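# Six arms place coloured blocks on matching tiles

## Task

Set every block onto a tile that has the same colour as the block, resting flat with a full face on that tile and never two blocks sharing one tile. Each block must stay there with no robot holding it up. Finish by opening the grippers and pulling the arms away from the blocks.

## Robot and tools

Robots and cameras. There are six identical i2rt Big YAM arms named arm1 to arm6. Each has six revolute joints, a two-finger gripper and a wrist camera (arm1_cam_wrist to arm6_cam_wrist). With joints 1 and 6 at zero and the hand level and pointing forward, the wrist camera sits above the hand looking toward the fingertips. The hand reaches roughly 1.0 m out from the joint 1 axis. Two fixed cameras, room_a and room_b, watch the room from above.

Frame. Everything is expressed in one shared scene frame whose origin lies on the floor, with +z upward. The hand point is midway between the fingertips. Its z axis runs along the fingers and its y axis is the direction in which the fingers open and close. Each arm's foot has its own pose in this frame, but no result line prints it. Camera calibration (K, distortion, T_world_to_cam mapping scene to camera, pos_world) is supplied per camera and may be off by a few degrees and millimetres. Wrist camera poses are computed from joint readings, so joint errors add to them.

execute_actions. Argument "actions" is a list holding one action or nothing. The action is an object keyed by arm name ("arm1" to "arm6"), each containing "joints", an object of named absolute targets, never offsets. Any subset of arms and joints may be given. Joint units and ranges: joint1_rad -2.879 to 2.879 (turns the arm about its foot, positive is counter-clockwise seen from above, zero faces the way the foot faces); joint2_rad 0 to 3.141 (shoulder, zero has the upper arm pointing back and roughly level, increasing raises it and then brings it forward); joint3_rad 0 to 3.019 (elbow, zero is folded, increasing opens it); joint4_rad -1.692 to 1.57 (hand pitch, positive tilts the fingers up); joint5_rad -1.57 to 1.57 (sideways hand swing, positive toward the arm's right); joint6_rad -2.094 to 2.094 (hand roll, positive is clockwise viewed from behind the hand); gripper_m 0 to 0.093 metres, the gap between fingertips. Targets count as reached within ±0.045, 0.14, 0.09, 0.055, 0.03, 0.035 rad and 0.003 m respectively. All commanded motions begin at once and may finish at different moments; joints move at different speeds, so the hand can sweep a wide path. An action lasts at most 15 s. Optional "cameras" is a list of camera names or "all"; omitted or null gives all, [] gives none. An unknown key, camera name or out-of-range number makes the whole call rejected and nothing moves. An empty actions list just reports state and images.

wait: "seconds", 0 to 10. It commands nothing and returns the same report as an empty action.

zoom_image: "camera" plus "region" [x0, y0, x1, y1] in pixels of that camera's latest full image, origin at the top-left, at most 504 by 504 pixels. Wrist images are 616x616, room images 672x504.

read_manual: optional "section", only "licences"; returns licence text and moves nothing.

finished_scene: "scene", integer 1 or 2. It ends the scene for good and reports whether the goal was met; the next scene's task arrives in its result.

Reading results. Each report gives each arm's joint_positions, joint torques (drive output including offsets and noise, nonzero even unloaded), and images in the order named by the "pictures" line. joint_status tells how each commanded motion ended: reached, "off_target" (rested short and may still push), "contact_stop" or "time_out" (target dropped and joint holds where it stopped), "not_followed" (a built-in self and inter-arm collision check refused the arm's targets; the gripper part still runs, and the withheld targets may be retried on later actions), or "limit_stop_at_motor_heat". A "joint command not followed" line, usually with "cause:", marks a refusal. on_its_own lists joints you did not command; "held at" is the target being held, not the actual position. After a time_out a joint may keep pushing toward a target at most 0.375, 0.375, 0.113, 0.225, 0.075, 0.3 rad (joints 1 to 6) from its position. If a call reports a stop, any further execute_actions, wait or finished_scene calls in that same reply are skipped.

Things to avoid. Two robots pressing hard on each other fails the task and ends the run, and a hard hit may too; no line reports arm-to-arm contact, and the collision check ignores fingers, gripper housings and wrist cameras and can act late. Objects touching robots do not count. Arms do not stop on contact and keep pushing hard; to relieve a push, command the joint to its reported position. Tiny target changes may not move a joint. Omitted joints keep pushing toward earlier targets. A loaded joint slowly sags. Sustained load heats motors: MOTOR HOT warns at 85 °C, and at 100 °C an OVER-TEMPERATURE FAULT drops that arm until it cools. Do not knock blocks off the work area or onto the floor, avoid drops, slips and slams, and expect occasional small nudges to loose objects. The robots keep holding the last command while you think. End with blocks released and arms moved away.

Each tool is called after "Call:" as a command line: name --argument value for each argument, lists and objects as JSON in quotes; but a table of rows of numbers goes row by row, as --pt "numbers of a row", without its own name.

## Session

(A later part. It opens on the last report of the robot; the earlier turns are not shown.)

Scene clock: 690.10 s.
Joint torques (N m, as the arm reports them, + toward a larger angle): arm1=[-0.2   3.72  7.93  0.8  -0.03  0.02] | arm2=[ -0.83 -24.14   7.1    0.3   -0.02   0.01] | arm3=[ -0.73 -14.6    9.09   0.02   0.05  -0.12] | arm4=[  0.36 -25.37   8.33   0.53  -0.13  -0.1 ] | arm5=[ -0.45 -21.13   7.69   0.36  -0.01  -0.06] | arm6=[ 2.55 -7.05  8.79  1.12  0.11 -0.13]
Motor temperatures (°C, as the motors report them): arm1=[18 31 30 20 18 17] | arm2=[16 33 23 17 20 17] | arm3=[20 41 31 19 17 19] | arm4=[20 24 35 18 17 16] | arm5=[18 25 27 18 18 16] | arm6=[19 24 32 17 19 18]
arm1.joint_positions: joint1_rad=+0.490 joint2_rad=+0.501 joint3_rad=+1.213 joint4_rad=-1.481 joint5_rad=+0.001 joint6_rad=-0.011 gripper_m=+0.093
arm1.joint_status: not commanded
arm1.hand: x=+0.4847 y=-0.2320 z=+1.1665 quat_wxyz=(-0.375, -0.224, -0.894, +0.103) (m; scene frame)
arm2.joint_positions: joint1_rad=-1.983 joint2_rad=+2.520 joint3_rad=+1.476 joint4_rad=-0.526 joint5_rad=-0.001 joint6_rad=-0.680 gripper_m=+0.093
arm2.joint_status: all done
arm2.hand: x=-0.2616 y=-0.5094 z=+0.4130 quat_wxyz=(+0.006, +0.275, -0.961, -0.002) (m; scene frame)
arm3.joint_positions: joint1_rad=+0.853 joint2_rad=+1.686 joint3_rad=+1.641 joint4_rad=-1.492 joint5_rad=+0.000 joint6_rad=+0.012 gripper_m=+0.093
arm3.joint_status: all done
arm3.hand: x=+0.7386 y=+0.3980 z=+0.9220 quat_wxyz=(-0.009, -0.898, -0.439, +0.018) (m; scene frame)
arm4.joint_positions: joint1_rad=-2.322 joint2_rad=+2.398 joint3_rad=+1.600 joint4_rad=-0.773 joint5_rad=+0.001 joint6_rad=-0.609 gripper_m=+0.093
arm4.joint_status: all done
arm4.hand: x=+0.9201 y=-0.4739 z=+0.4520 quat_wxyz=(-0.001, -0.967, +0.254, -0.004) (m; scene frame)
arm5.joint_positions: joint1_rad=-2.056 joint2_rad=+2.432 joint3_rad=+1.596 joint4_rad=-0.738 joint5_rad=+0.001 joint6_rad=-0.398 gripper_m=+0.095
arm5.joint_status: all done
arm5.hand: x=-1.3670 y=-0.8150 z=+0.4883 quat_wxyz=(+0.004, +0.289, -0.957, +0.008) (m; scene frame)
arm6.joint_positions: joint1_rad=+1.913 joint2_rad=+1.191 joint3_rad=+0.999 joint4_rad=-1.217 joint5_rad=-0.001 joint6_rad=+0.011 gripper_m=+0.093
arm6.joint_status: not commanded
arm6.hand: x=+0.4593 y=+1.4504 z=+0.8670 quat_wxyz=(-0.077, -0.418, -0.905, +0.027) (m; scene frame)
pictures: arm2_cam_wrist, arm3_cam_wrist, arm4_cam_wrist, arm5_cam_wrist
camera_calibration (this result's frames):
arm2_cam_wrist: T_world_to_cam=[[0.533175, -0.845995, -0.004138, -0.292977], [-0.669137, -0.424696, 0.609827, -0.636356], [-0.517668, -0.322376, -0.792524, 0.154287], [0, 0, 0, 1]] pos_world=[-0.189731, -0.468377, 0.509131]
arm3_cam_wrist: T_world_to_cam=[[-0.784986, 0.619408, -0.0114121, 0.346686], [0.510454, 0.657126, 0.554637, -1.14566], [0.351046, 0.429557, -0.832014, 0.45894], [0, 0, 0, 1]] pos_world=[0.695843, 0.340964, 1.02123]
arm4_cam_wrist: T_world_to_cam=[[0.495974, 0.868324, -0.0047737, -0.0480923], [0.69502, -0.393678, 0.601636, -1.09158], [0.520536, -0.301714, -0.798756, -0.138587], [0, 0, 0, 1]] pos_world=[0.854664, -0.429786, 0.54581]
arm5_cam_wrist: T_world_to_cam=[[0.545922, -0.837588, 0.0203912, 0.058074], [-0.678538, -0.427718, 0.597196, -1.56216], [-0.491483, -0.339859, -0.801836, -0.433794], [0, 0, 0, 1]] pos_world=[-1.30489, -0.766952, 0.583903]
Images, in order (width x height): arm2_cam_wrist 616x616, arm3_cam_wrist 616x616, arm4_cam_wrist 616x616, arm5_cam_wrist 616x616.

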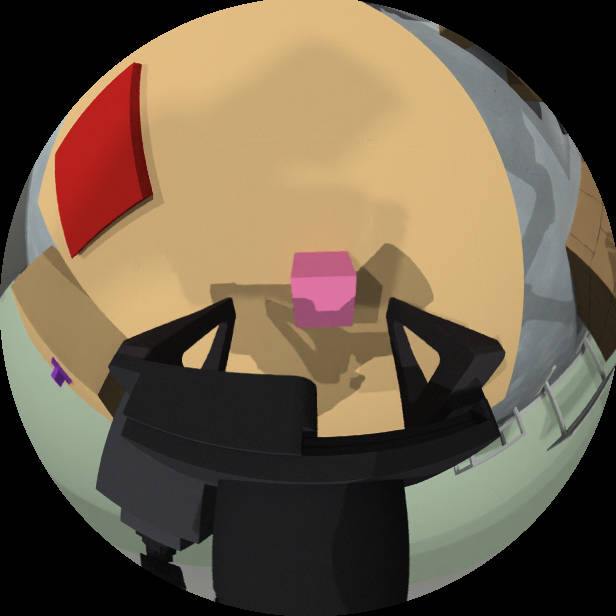

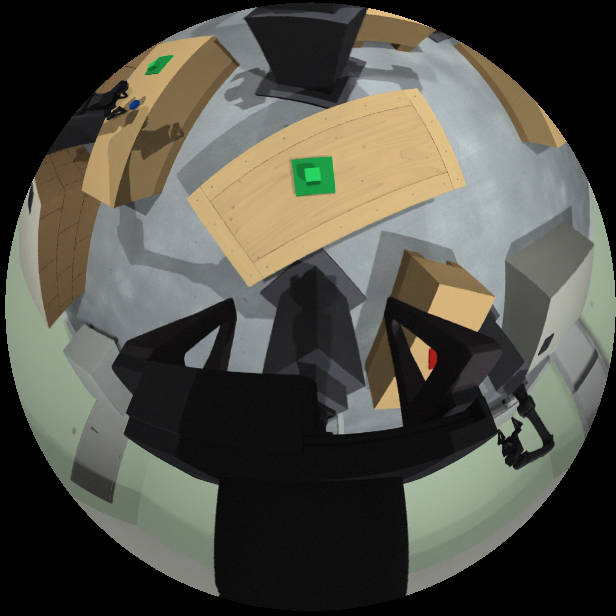

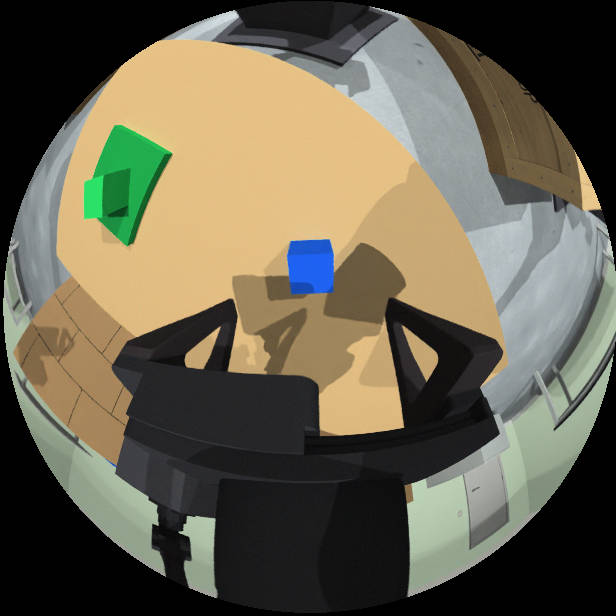

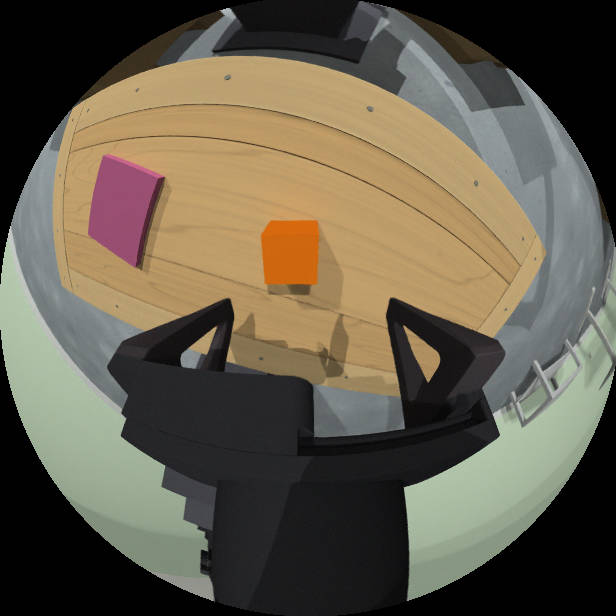

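Call:
execute_actions --actions '[{"arm2":{"joints":{"joint2_rad":2.565,"joint3_rad":1.56,"joint4_rad":-0.55}},"arm3":{"joints":{"joint2_rad":1.2,"joint3_rad":1.0,"joint4_rad":-1.2}},"arm4":{"joints":{"joint2_rad":2.515,"joint3_rad":1.655,"joint4_rad":-0.68}},"arm5":{"joints":{"joint1_rad":-2.025,"joint2_rad":2.565,"joint3_rad":1.675,"joint4_rad":-0.65}}}]' --cameras '["arm2_cam_wrist","arm4_cam_wrist","arm5_cam_wrist"]'

Scene clock: 703.93 s.
Joint torques (N m, as the arm reports them, + toward a larger angle): arm1=[-0.16  3.68  7.93  0.79 -0.03  0.02] | arm2=[ -0.69 -22.68   8.85  -0.17  -0.04  -0.01] | arm3=[-0.41 -7.3   8.64  1.14  0.06 -0.1 ] | arm4=[  0.35 -25.94   6.79   0.67  -0.14  -0.1 ] | arm5=[  0.01 -21.43   6.67   0.61  -0.01  -0.06] | arm6=[ 2.56 -7.02  8.78  1.11  0.11 -0.13]
Motor temperatures (°C, as the motors report them): arm1=[18 30 30 20 18 17] | arm2=[16 33 24 17 20 17] | arm3=[20 39 33 19 17 19] | arm4=[20 26 34 18 17 16] | arm5=[18 28 27 18 18 16] | arm6=[19 24 32 17 19 18]
arm1.joint_positions: joint1_rad=+0.490 joint2_rad=+0.501 joint3_rad=+1.213 joint4_rad=-1.481 joint5_rad=+0.001 joint6_rad=-0.011 gripper_m=+0.093
arm1.joint_status: not commanded
arm1.hand: x=+0.4847 y=-0.2320 z=+1.1665 quat_wxyz=(-0.375, -0.224, -0.894, +0.103) (m; scene frame)
arm2.joint_positions: joint1_rad=-1.983 joint2_rad=+2.559 joint3_rad=+1.531 joint4_rad=-0.543 joint5_rad=-0.001 joint6_rad=-0.680 gripper_m=+0.093
arm2.joint_status: all done
arm2.hand: x=-0.2506 y=-0.5108 z=+0.4023 quat_wxyz=(+0.006, +0.275, -0.961, -0.002) (m; scene frame)
arm3.joint_positions: joint1_rad=+0.853 joint2_rad=+1.195 joint3_rad=+0.997 joint4_rad=-1.212 joint5_rad=+0.000 joint6_rad=+0.012 gripper_m=+0.093
arm3.joint_status: all done
arm3.hand: x=+0.8369 y=+0.5275 z=+0.8751 quat_wxyz=(-0.037, -0.895, -0.438, +0.075) (m; scene frame)
arm4.joint_positions: joint1_rad=-2.322 joint2_rad=+2.519 joint3_rad=+1.640 joint4_rad=-0.693 joint5_rad=+0.001 joint6_rad=-0.609 gripper_m=+0.093
arm4.joint_status: all done
arm4.hand: x=+0.9208 y=-0.4749 z=+0.3906 quat_wxyz=(-0.001, -0.967, +0.254, -0.005) (m; scene frame)
arm5.joint_positions: joint1_rad=-2.030 joint2_rad=+2.580 joint3_rad=+1.658 joint4_rad=-0.656 joint5_rad=+0.001 joint6_rad=-0.398 gripper_m=+0.095
arm5.joint_status: all done
arm5.hand: x=-1.3712 y=-0.8009 z=+0.4159 quat_wxyz=(+0.006, +0.301, -0.953, +0.008) (m; scene frame)
arm6.joint_positions: joint1_rad=+1.913 joint2_rad=+1.191 joint3_rad=+0.999 joint4_rad=-1.217 joint5_rad=-0.001 joint6_rad=+0.011 gripper_m=+0.093
arm6.joint_status: not commanded
arm6.hand: x=+0.4593 y=+1.4504 z=+0.8670 quat_wxyz=(-0.077, -0.418, -0.905, +0.027) (m; scene frame)
pictures: arm2_cam_wrist, arm4_cam_wrist, arm5_cam_wrist
camera_calibration (this result's frames):
arm2_cam_wrist: T_world_to_cam=[[0.533169, -0.845994, -0.00486136, -0.299704], [-0.668444, -0.42478, 0.610528, -0.623261], [-0.518568, -0.322265, -0.79198, 0.150674], [0, 0, 0, 1]] pos_world=[-0.178687, -0.469739, 0.498392]
arm4_cam_wrist: T_world_to_cam=[[0.495649, 0.868506, -0.00542688, -0.0472341], [0.69487, -0.392793, 0.602386, -1.0553], [0.521044, -0.302343, -0.798186, -0.189354], [0, 0, 0, 1]] pos_world=[0.855373, -0.430743, 0.484305]
arm5_cam_wrist: T_world_to_cam=[[0.567806, -0.822949, 0.0187256, 0.116045], [-0.664594, -0.444887, 0.600325, -1.51164], [-0.485707, -0.353313, -0.799537, -0.492891], [0, 0, 0, 1]] pos_world=[-1.30992, -0.751155, 0.511219]
Images, in order (width x height): arm2_cam_wrist 616x616, arm4_cam_wrist 616x616, arm5_cam_wrist 616x616.

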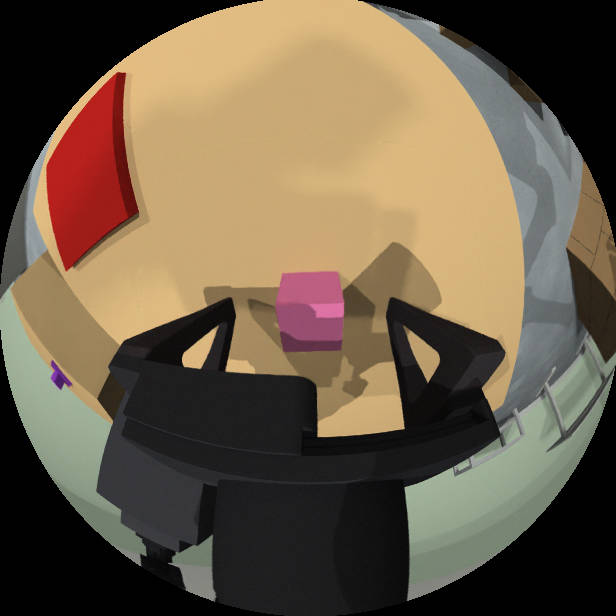

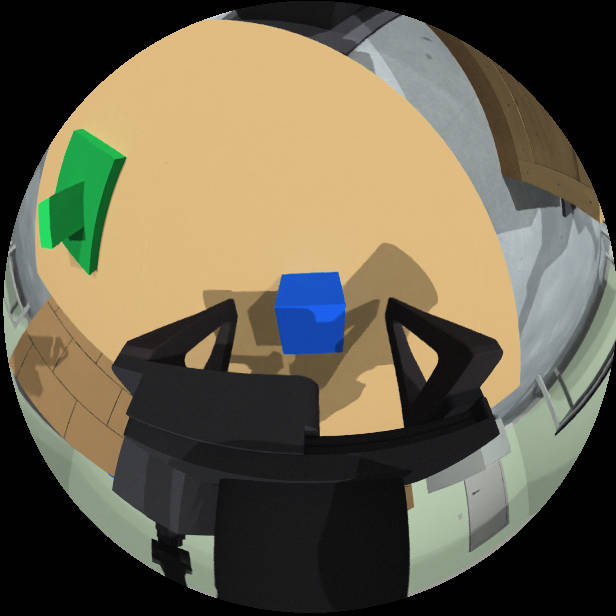

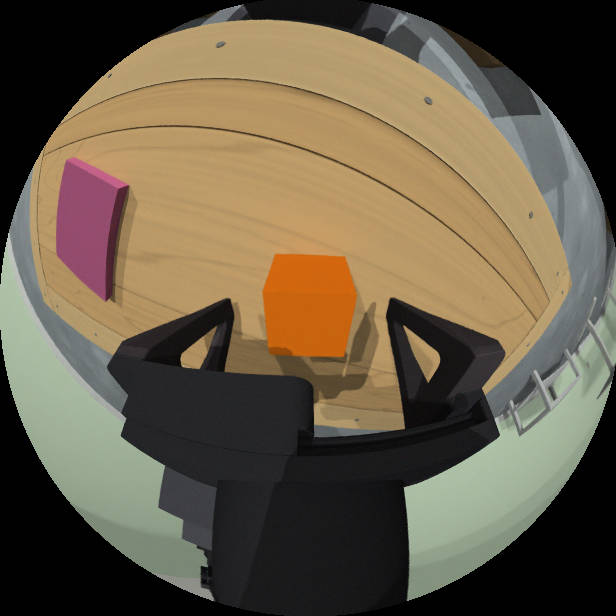

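Call:
execute_actions --actions '[{"arm2":{"joints":{"gripper_m":0.02}},"arm4":{"joints":{"gripper_m":0.02}},"arm5":{"joints":{"gripper_m":0.028}}}]' --cameras '[]'

Call:
execute_actions --actions '[{"arm2":{"joints":{"joint2_rad":2.2,"joint4_rad":-0.92}},"arm4":{"joints":{"joint2_rad":1.75,"joint4_rad":-1.47}},"arm5":{"joints":{"joint2_rad":2.2,"joint4_rad":-1.04}}}]' --cameras '["arm2_cam_wrist","arm4_cam_wrist","arm5_cam_wrist"]'

Scene clock: 716.07 s.
Joint torques (N m, as the arm reports them, + toward a larger angle): arm1=[-0.23  3.61  7.93  0.78 -0.03  0.02] | arm2=[ -0.89 -22.74   8.85  -0.21  -0.04   0.  ] | arm3=[-0.67 -7.56  8.7   1.19  0.08 -0.12] | arm4=[  0.35 -25.82   6.88   0.68  -0.13  -0.09] | arm5=[ -0.02 -21.59   6.67   0.63   0.    -0.05] | arm6=[ 2.45 -6.91  8.77  1.13  0.11 -0.14]
Motor temperatures (°C, as the motors report them): arm1=[18 29 30 20 18 17] | arm2=[16 33 24 17 20 17] | arm3=[20 37 34 19 17 19] | arm4=[20 27 33 18 17 16] | arm5=[18 29 26 18 18 16] | arm6=[19 23 32 17 19 18]
arm1.joint_positions: joint1_rad=+0.490 joint2_rad=+0.501 joint3_rad=+1.213 joint4_rad=-1.481 joint5_rad=+0.001 joint6_rad=-0.011 gripper_m=+0.093
arm1.joint_status: not commanded
arm1.hand: x=+0.4847 y=-0.2320 z=+1.1665 quat_wxyz=(-0.375, -0.224, -0.894, +0.103) (m; scene frame)
arm2.joint_positions: joint1_rad=-1.983 joint2_rad=+2.559 joint3_rad=+1.531 joint4_rad=-0.543 joint5_rad=-0.001 joint6_rad=-0.680 gripper_m=+0.031
arm2.joint_status: gripper_m off_target (ended at +0.031, target +0.020)
arm2.hand: x=-0.2506 y=-0.5108 z=+0.4023 quat_wxyz=(+0.006, +0.275, -0.961, -0.002) (m; scene frame)
arm3.joint_positions: joint1_rad=+0.853 joint2_rad=+1.195 joint3_rad=+0.997 joint4_rad=-1.212 joint5_rad=+0.000 joint6_rad=+0.012 gripper_m=+0.093
arm3.joint_status: not commanded
arm3.hand: x=+0.8369 y=+0.5275 z=+0.8751 quat_wxyz=(-0.037, -0.895, -0.438, +0.075) (m; scene frame)
arm4.joint_positions: joint1_rad=-2.322 joint2_rad=+2.519 joint3_rad=+1.640 joint4_rad=-0.693 joint5_rad=+0.001 joint6_rad=-0.609 gripper_m=+0.032
arm4.joint_status: gripper_m off_target (ended at +0.032, target +0.020)
arm4.hand: x=+0.9208 y=-0.4749 z=+0.3906 quat_wxyz=(-0.001, -0.967, +0.254, -0.004) (m; scene frame)
arm5.joint_positions: joint1_rad=-2.030 joint2_rad=+2.580 joint3_rad=+1.658 joint4_rad=-0.656 joint5_rad=+0.001 joint6_rad=-0.398 gripper_m=+0.042
arm5.joint_status: gripper_m off_target (ended at +0.042, target +0.028)
arm5.hand: x=-1.3712 y=-0.8008 z=+0.4159 quat_wxyz=(+0.006, +0.301, -0.953, +0.008) (m; scene frame)
arm6.joint_positions: joint1_rad=+1.913 joint2_rad=+1.191 joint3_rad=+0.999 joint4_rad=-1.217 joint5_rad=-0.001 joint6_rad=+0.011 gripper_m=+0.093
arm6.joint_status: not commanded
arm6.hand: x=+0.4593 y=+1.4504 z=+0.8670 quat_wxyz=(-0.077, -0.418, -0.905, +0.027) (m; scene frame)
pictures: none
No camera images: the call's "cameras" was empty. Leave "cameras" out to get every camera's image.

Scene clock: 717.80 s.
Joint torques (N m, as the arm reports them, + toward a larger angle): arm1=[-0.22  3.65  7.93  0.8  -0.03  0.02] | arm2=[ -0.84 -24.     9.64  -0.1   -0.03   0.  ] | arm3=[-0.46 -7.68  8.68  1.11  0.05 -0.11] | arm4=[  0.41 -20.07   9.21  -0.27  -0.13  -0.1 ] | arm5=[  0.04 -20.32   8.5    0.18   0.    -0.05] | arm6=[ 2.45 -6.92  8.79  1.12  0.11 -0.12]
Motor temperatures (°C, as the motors report them): arm1=[18 29 30 20 18 17] | arm2=[16 33 24 17 20 17] | arm3=[20 36 34 19 17 19] | arm4=[20 27 33 18 17 16] | arm5=[18 29 26 18 18 16] | arm6=[19 23 32 17 19 18]
arm1.joint_positions: joint1_rad=+0.490 joint2_rad=+0.501 joint3_rad=+1.213 joint4_rad=-1.481 joint5_rad=+0.001 joint6_rad=-0.011 gripper_m=+0.093
arm1.joint_status: not commanded
arm1.hand: x=+0.4847 y=-0.2320 z=+1.1665 quat_wxyz=(-0.375, -0.224, -0.894, +0.103) (m; scene frame)
arm2.joint_positions: joint1_rad=-1.983 joint2_rad=+2.210 joint3_rad=+1.548 joint4_rad=-0.914 joint5_rad=-0.001 joint6_rad=-0.680 gripper_m=+0.031
arm2.joint_status: all done
arm2.hand: x=-0.2180 y=-0.5146 z=+0.6067 quat_wxyz=(+0.007, +0.275, -0.961, -0.003) (m; scene frame)
arm3.joint_positions: joint1_rad=+0.853 joint2_rad=+1.195 joint3_rad=+0.997 joint4_rad=-1.212 joint5_rad=+0.000 joint6_rad=+0.012 gripper_m=+0.093
arm3.joint_status: not commanded
arm3.hand: x=+0.8369 y=+0.5275 z=+0.8751 quat_wxyz=(-0.037, -0.895, -0.438, +0.075) (m; scene frame)
arm4.joint_positions: joint1_rad=-2.322 joint2_rad=+1.755 joint3_rad=+1.646 joint4_rad=-1.456 joint5_rad=+0.001 joint6_rad=-0.609 gripper_m=+0.032
arm4.joint_status: all done
arm4.hand: x=+0.9496 y=-0.5390 z=+0.8382 quat_wxyz=(+0.002, -0.967, +0.254, -0.002) (m; scene frame)
arm5.joint_positions: joint1_rad=-2.030 joint2_rad=+2.210 joint3_rad=+1.664 joint4_rad=-1.032 joint5_rad=+0.001 joint6_rad=-0.398 gripper_m=+0.042
arm5.joint_status: all done
arm5.hand: x=-1.3526 y=-0.7932 z=+0.6410 quat_wxyz=(+0.006, +0.301, -0.953, +0.008) (m; scene frame)
arm6.joint_positions: joint1_rad=+1.913 joint2_rad=+1.191 joint3_rad=+0.999 joint4_rad=-1.217 joint5_rad=-0.001 joint6_rad=+0.011 gripper_m=+0.093
arm6.joint_status: not commanded
arm6.hand: x=+0.4593 y=+1.4504 z=+0.8670 quat_wxyz=(-0.077, -0.418, -0.905, +0.027) (m; scene frame)
pictures: arm2_cam_wrist, arm4_cam_wrist, arm5_cam_wrist
camera_calibration (this result's frames):
arm2_cam_wrist: T_world_to_cam=[[0.533472, -0.84579, -0.00679512, -0.317996], [-0.666431, -0.425263, 0.612389, -0.728785], [-0.520843, -0.322164, -0.790527, 0.326916], [0, 0, 0, 1]] pos_world=[-0.145771, -0.473564, 0.702575]
arm4_cam_wrist: T_world_to_cam=[[0.49528, 0.868732, -0.00140929, -0.00625794], [0.697222, -0.39653, 0.597198, -1.37002], [0.518246, -0.296763, -0.802093, 0.142515], [0, 0, 0, 1]] pos_world=[0.884447, -0.495523, 0.932471]
arm5_cam_wrist: T_world_to_cam=[[0.568122, -0.822746, 0.0180769, 0.108612], [-0.663931, -0.445258, 0.600784, -1.6307], [-0.486244, -0.353321, -0.799207, -0.302119], [0, 0, 0, 1]] pos_world=[-1.29128, -0.743466, 0.736279]
Images, in order (width x height): arm2_cam_wrist 616x616, arm4_cam_wrist 616x616, arm5_cam_wrist 616x616.

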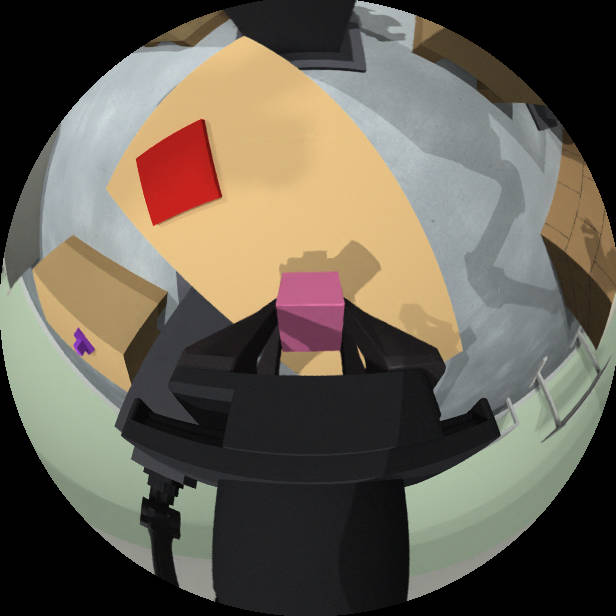

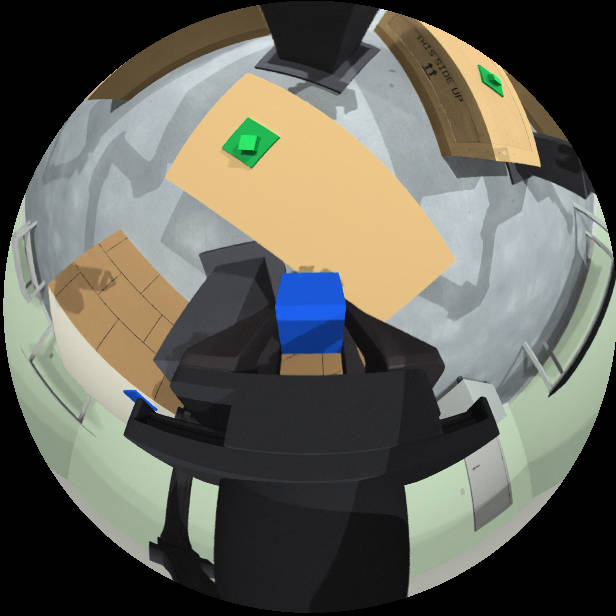

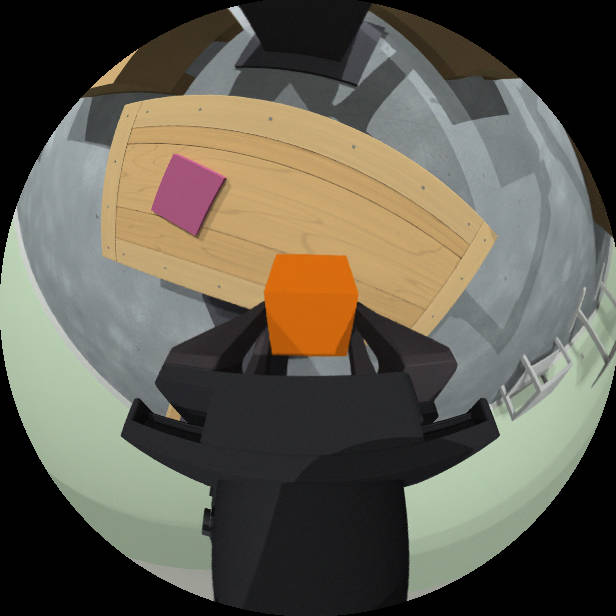

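Call:
execute_actions --actions '[{"arm2":{"joints":{"joint1_rad":1.52,"joint2_rad":2.475,"joint3_rad":1.75,"joint4_rad":-0.81,"joint6_rad":0}},"arm4":{"joints":{"joint1_rad":0.322,"joint2_rad":1.80,"joint3_rad":1.35,"joint4_rad":-1.09,"joint6_rad":0}},"arm5":{"joints":{"joint1_rad":1.045,"joint2_rad":2.375,"joint3_rad":1.475,"joint4_rad":-0.64,"joint6_rad":0}}}]' --cameras '["arm2_cam_wrist","arm4_cam_wrist","arm5_cam_wrist"]'

Scene clock: 737.57 s.
Joint torques (N m, as the arm reports them, + toward a larger angle): arm1=[-0.18  3.65  7.93  0.8  -0.03  0.02] | arm2=[ -3.21 -25.66   8.98  -0.07   0.02   0.25] | arm3=[-0.4  -7.49  8.55  1.15  0.06 -0.11] | arm4=[ -0.26 -20.65   8.19   0.4    0.05   0.1 ] | arm5=[ -0.38 -19.09   5.64   0.32   0.14   0.15] | arm6=[ 2.54 -6.98  8.77  1.14  0.11 -0.14]
Motor temperatures (°C, as the motors report them): arm1=[18 29 30 20 18 17] | arm2=[16 33 25 17 20 17] | arm3=[20 35 34 19 17 19] | arm4=[20 26 35 18 17 16] | arm5=[18 30 27 18 18 16] | arm6=[19 23 32 17 19 18]
arm1.joint_positions: joint1_rad=+0.490 joint2_rad=+0.501 joint3_rad=+1.213 joint4_rad=-1.481 joint5_rad=+0.001 joint6_rad=-0.011 gripper_m=+0.093
arm1.joint_status: not commanded
arm1.hand: x=+0.4847 y=-0.2320 z=+1.1665 quat_wxyz=(-0.375, -0.224, -0.894, +0.103) (m; scene frame)
arm2.joint_positions: joint1_rad=+1.533 joint2_rad=+2.480 joint3_rad=+1.743 joint4_rad=-0.803 joint5_rad=-0.001 joint6_rad=-0.010 gripper_m=+0.031
arm2.joint_status: all done
arm2.hand: x=-1.4493 y=-0.6039 z=+0.5148 quat_wxyz=(+0.001, +0.991, +0.131, -0.021) (m; scene frame)
arm3.joint_positions: joint1_rad=+0.853 joint2_rad=+1.195 joint3_rad=+0.997 joint4_rad=-1.212 joint5_rad=+0.000 joint6_rad=+0.012 gripper_m=+0.093
arm3.joint_status: not commanded
arm3.hand: x=+0.8369 y=+0.5275 z=+0.8751 quat_wxyz=(-0.037, -0.895, -0.438, +0.075) (m; scene frame)
arm4.joint_positions: joint1_rad=+0.329 joint2_rad=+1.815 joint3_rad=+1.345 joint4_rad=-1.093 joint5_rad=-0.002 joint6_rad=-0.011 gripper_m=+0.032
arm4.joint_status: all done
arm4.hand: x=+1.1613 y=-1.5468 z=+0.7034 quat_wxyz=(-0.007, -0.718, -0.696, +0.001) (m; scene frame)
arm5.joint_positions: joint1_rad=+1.054 joint2_rad=+2.373 joint3_rad=+1.476 joint4_rad=-0.635 joint5_rad=-0.002 joint6_rad=-0.013 gripper_m=+0.042
arm5.joint_status: all done
arm5.hand: x=-2.5465 y=-1.0196 z=+0.4946 quat_wxyz=(+0.010, +0.996, +0.084, -0.019) (m; scene frame)
arm6.joint_positions: joint1_rad=+1.913 joint2_rad=+1.191 joint3_rad=+0.999 joint4_rad=-1.217 joint5_rad=-0.001 joint6_rad=+0.011 gripper_m=+0.093
arm6.joint_status: not commanded
arm6.hand: x=+0.4593 y=+1.4504 z=+0.8670 quat_wxyz=(-0.077, -0.418, -0.905, +0.027) (m; scene frame)
pictures: arm2_cam_wrist, arm4_cam_wrist, arm5_cam_wrist
camera_calibration (this result's frames):
arm2_cam_wrist: T_world_to_cam=[[-0.264779, 0.964288, 0.00635966, 0.192191], [0.794314, 0.214358, 0.568433, 0.99487], [0.54677, 0.155561, -0.822705, 1.4365], [0, 0, 0, 1]] pos_world=[-1.52478, -0.622048, 0.615075]
arm4_cam_wrist: T_world_to_cam=[[-0.99924, 0.0365143, -0.0136719, 1.22111], [0.0215979, 0.810307, 0.585607, 0.8228], [0.0324615, 0.584866, -0.81048, 1.55933], [0, 0, 0, 1]] pos_world=[1.15179, -1.62331, 0.798659]
arm5_cam_wrist: T_world_to_cam=[[-0.159501, 0.987144, -0.0102657, 0.609687], [0.820374, 0.138324, 0.554845, 1.96133], [0.549132, 0.0800765, -0.83189, 2.01499], [0, 0, 0, 1]] pos_world=[-2.61827, -1.0345, 0.594279]
Images, in order (width x height): arm2_cam_wrist 616x616, arm4_cam_wrist 616x616, arm5_cam_wrist 616x616.

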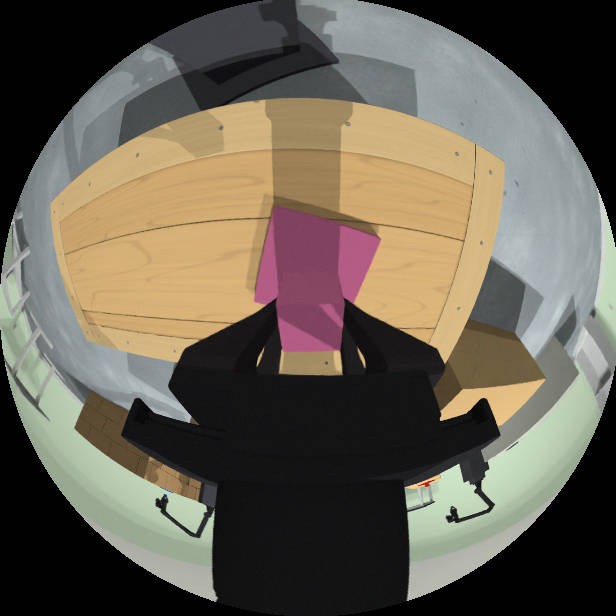

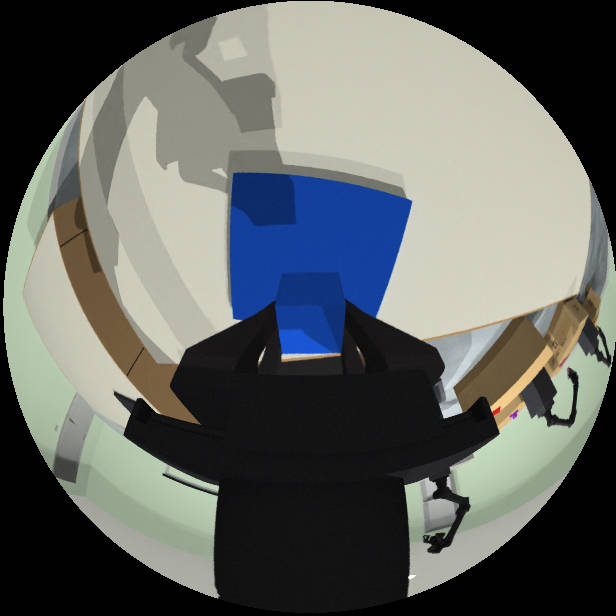

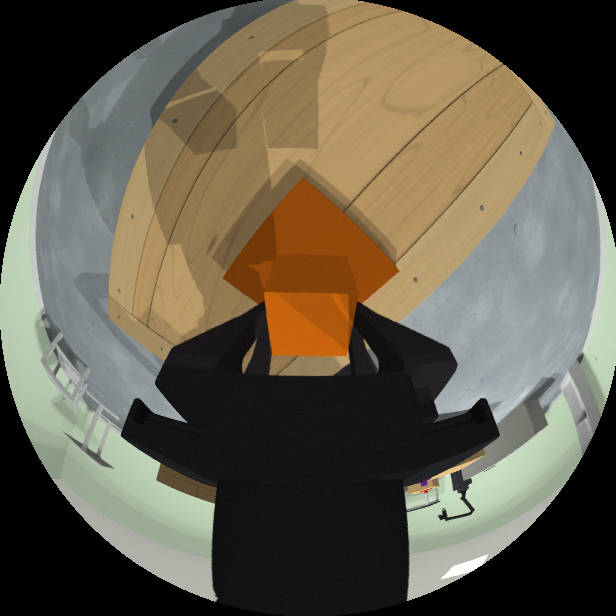

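Call:
execute_actions --actions '[{"arm2":{"joints":{"joint2_rad":2.605,"joint3_rad":1.74,"joint4_rad":-0.692}},"arm4":{"joints":{"joint2_rad":1.87,"joint3_rad":1.295,"joint4_rad":-0.975}},"arm5":{"joints":{"joint2_rad":2.465,"joint3_rad":1.465,"joint4_rad":-0.56}}}]' --cameras '["arm2_cam_wrist","arm4_cam_wrist","arm5_cam_wrist"]'

Scene clock: 756.20 s.
Joint torques (N m, as the arm reports them, + toward a larger angle): arm1=[-0.27  3.67  7.94  0.8  -0.03  0.02] | arm2=[ -3.51 -26.81   7.86   0.49   0.01   0.24] | arm3=[-0.53 -7.67  8.71  1.13  0.06 -0.1 ] | arm4=[ -0.3  -19.76   7.9    0.76   0.05   0.1 ] | arm5=[ -0.3  -20.05   5.55   0.74   0.14   0.15] | arm6=[ 2.5  -7.12  8.78  1.12  0.11 -0.13]
Motor temperatures (°C, as the motors report them): arm1=[18 28 30 20 18 17] | arm2=[16 34 25 17 20 17] | arm3=[20 34 35 19 17 19] | arm4=[20 26 34 18 17 16] | arm5=[18 30 25 18 18 16] | arm6=[19 23 32 17 19 18]
arm1.joint_positions: joint1_rad=+0.490 joint2_rad=+0.501 joint3_rad=+1.213 joint4_rad=-1.481 joint5_rad=+0.001 joint6_rad=-0.011 gripper_m=+0.093
arm1.joint_status: not commanded
arm1.hand: x=+0.4847 y=-0.2320 z=+1.1665 quat_wxyz=(-0.375, -0.224, -0.894, +0.103) (m; scene frame)
arm2.joint_positions: joint1_rad=+1.533 joint2_rad=+2.625 joint3_rad=+1.734 joint4_rad=-0.702 joint5_rad=-0.001 joint6_rad=-0.010 gripper_m=+0.031
arm2.joint_status: all done
arm2.hand: x=-1.4180 y=-0.5955 z=+0.4232 quat_wxyz=(-0.002, +0.991, +0.131, +0.005) (m; scene frame)
arm3.joint_positions: joint1_rad=+0.853 joint2_rad=+1.195 joint3_rad=+0.997 joint4_rad=-1.212 joint5_rad=+0.000 joint6_rad=+0.012 gripper_m=+0.093
arm3.joint_status: not commanded
arm3.hand: x=+0.8369 y=+0.5275 z=+0.8751 quat_wxyz=(-0.037, -0.895, -0.438, +0.075) (m; scene frame)
arm4.joint_positions: joint1_rad=+0.329 joint2_rad=+1.872 joint3_rad=+1.288 joint4_rad=-0.991 joint5_rad=-0.002 joint6_rad=-0.011 gripper_m=+0.032
arm4.joint_status: all done
arm4.hand: x=+1.1618 y=-1.5420 z=+0.6562 quat_wxyz=(-0.003, -0.718, -0.696, -0.003) (m; scene frame)
arm5.joint_positions: joint1_rad=+1.054 joint2_rad=+2.480 joint3_rad=+1.455 joint4_rad=-0.569 joint5_rad=-0.002 joint6_rad=-0.013 gripper_m=+0.042
arm5.joint_status: all done
arm5.hand: x=-2.5127 y=-1.0152 z=+0.4314 quat_wxyz=(+0.008, +0.996, +0.084, +0.012) (m; scene frame)
arm6.joint_positions: joint1_rad=+1.913 joint2_rad=+1.191 joint3_rad=+0.999 joint4_rad=-1.217 joint5_rad=-0.001 joint6_rad=+0.011 gripper_m=+0.093
arm6.joint_status: not commanded
arm6.hand: x=+0.4593 y=+1.4504 z=+0.8670 quat_wxyz=(-0.077, -0.418, -0.905, +0.027) (m; scene frame)
pictures: arm2_cam_wrist, arm4_cam_wrist, arm5_cam_wrist
camera_calibration (this result's frames):
arm2_cam_wrist: T_world_to_cam=[[-0.2649, 0.96426, 0.00557014, 0.193077], [0.764517, 0.2065, 0.610632, 0.955506], [0.587658, 0.166015, -0.791895, 1.39389], [0, 0, 0, 1]] pos_world=[-1.49848, -0.614895, 0.519274]
arm4_cam_wrist: T_world_to_cam=[[-0.999236, 0.0365978, -0.0137413, 1.22097], [0.0212383, 0.803334, 0.59515, 0.829968], [0.0328201, 0.594404, -0.803497, 1.52793], [0, 0, 0, 1]] pos_world=[1.15226, -1.61963, 0.750508]
arm5_cam_wrist: T_world_to_cam=[[-0.159823, 0.987089, -0.010529, 0.609413], [0.784599, 0.133496, 0.605461, 1.85136], [0.59905, 0.0885058, -0.795805, 2.06194], [0, 0, 0, 1]] pos_world=[-2.59039, -1.03119, 0.526394]
Images, in order (width x height): arm2_cam_wrist 616x616, arm4_cam_wrist 616x616, arm5_cam_wrist 616x616.

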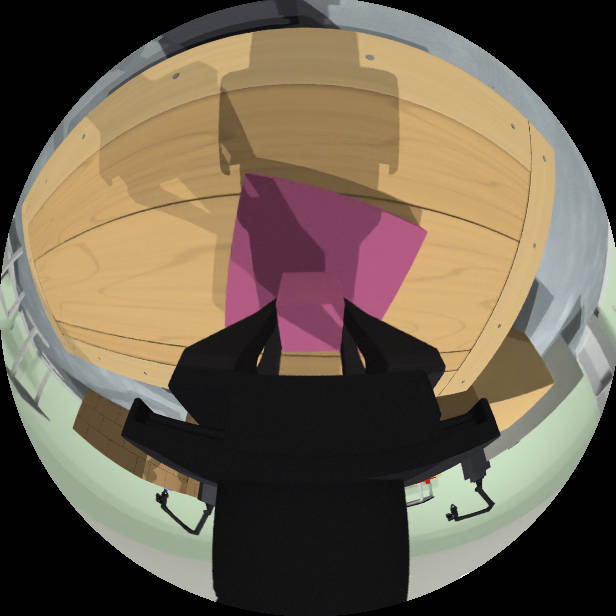

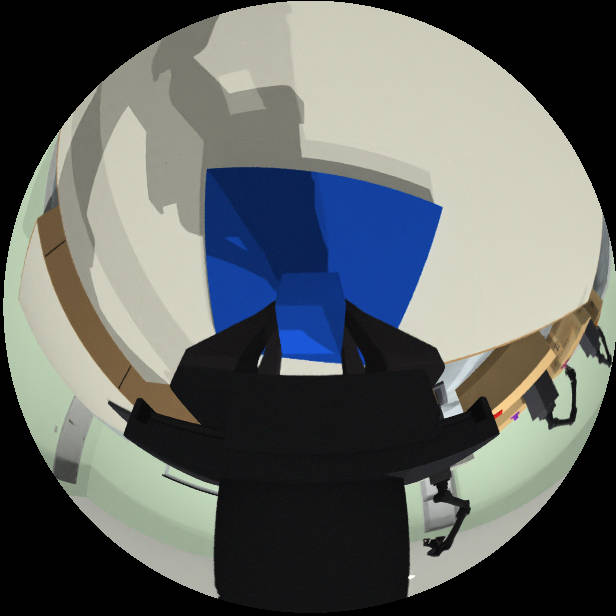

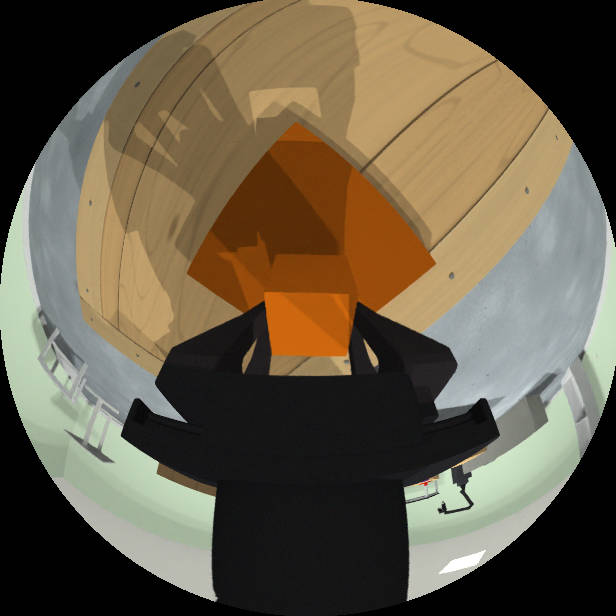

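Call:
execute_actions --actions '[{"arm2":{"joints":{"joint2_rad":2.69,"joint3_rad":1.81}},"arm4":{"joints":{"joint2_rad":1.93,"joint4_rad":-0.94}},"arm5":{"joints":{"joint2_rad":2.545,"joint3_rad":1.55,"joint4_rad":-0.585}}}]' --cameras '["arm2_cam_wrist","arm5_cam_wrist"]'

Scene clock: 771.97 s.
Joint torques (N m, as the arm reports them, + toward a larger angle): arm1=[-0.21  3.61  7.93  0.8  -0.03  0.02] | arm2=[ -3.09 -21.75  10.57   0.59   0.02   0.26] | arm3=[-0.67 -7.54  8.64  1.04  0.06 -0.12] | arm4=[ -0.31 -17.13   7.68   0.74   0.03   0.09] | arm5=[ -0.24 -16.62   7.31   0.63   0.06   0.12] | arm6=[ 2.46 -6.92  8.78  1.13  0.11 -0.13]
Motor temperatures (°C, as the motors report them): arm1=[18 27 30 20 18 17] | arm2=[16 35 24 17 20 17] | arm3=[20 34 35 19 17 19] | arm4=[20 26 34 18 17 16] | arm5=[18 30 25 18 18 16] | arm6=[19 23 32 17 19 18]
arm1.joint_positions: joint1_rad=+0.490 joint2_rad=+0.501 joint3_rad=+1.213 joint4_rad=-1.481 joint5_rad=+0.001 joint6_rad=-0.011 gripper_m=+0.093
arm1.joint_status: not commanded
arm1.hand: x=+0.4847 y=-0.2320 z=+1.1665 quat_wxyz=(-0.375, -0.224, -0.894, +0.103) (m; scene frame)
arm2.joint_positions: joint1_rad=+1.533 joint2_rad=+2.657 joint3_rad=+1.776 joint4_rad=-0.703 joint5_rad=+0.000 joint6_rad=-0.010 gripper_m=+0.031
arm2.joint_status: all done
arm2.hand: x=-1.4272 y=-0.5975 z=+0.4141 quat_wxyz=(-0.002, +0.991, +0.131, +0.000) (m; scene frame)
arm3.joint_positions: joint1_rad=+0.853 joint2_rad=+1.195 joint3_rad=+0.997 joint4_rad=-1.212 joint5_rad=+0.000 joint6_rad=+0.012 gripper_m=+0.093
arm3.joint_status: not commanded
arm3.hand: x=+0.8369 y=+0.5275 z=+0.8751 quat_wxyz=(-0.037, -0.895, -0.438, +0.075) (m; scene frame)
arm4.joint_positions: joint1_rad=+0.329 joint2_rad=+1.898 joint3_rad=+1.290 joint4_rad=-0.953 joint5_rad=-0.001 joint6_rad=-0.009 gripper_m=+0.032
arm4.joint_status: all done
arm4.hand: x=+1.1615 y=-1.5491 z=+0.6439 quat_wxyz=(-0.007, -0.719, -0.695, +0.002) (m; scene frame)
arm5.joint_positions: joint1_rad=+1.054 joint2_rad=+2.511 joint3_rad=+1.518 joint4_rad=-0.591 joint5_rad=+0.000 joint6_rad=-0.009 gripper_m=+0.042
arm5.joint_status: all done
arm5.hand: x=-2.5307 y=-1.0179 z=+0.4270 quat_wxyz=(+0.008, +0.997, +0.082, +0.007) (m; scene frame)
arm6.joint_positions: joint1_rad=+1.913 joint2_rad=+1.191 joint3_rad=+0.999 joint4_rad=-1.217 joint5_rad=-0.001 joint6_rad=+0.011 gripper_m=+0.093
arm6.joint_status: not commanded
arm6.hand: x=+0.4593 y=+1.4504 z=+0.8670 quat_wxyz=(-0.077, -0.418, -0.905, +0.027) (m; scene frame)
pictures: arm2_cam_wrist, arm5_cam_wrist
camera_calibration (this result's frames):
arm2_cam_wrist: T_world_to_cam=[[-0.264146, 0.964461, 0.00646786, 0.193407], [0.770165, 0.206886, 0.603361, 0.979793], [0.58058, 0.164357, -0.797442, 1.38369], [0, 0, 0, 1]] pos_world=[-1.50686, -0.616657, 0.510989]
arm5_cam_wrist: T_world_to_cam=[[-0.156027, 0.987713, -0.00891372, 0.618645], [0.791123, 0.130365, 0.597603, 1.88521], [0.591422, 0.0861905, -0.801743, 2.05029], [0, 0, 0, 1]] pos_world=[-2.60749, -1.03352, 0.522712]
Images, in order (width x height): arm2_cam_wrist 616x616, arm5_cam_wrist 616x616.

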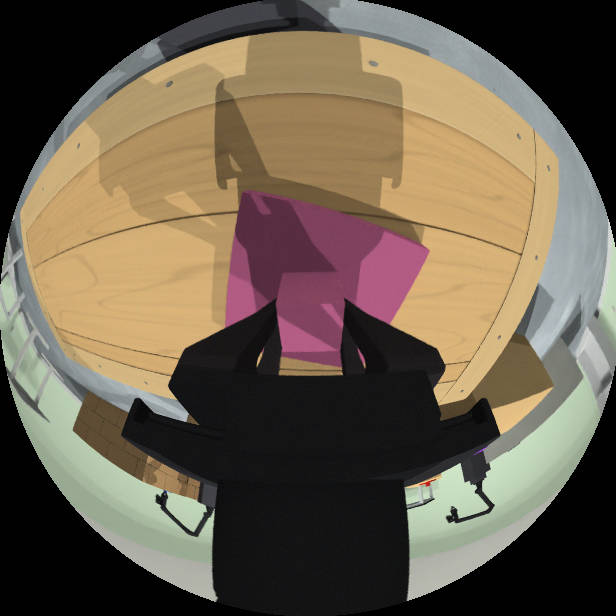

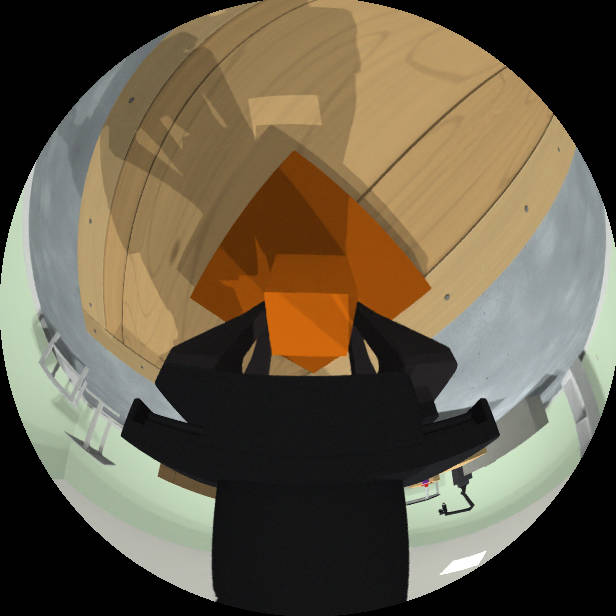

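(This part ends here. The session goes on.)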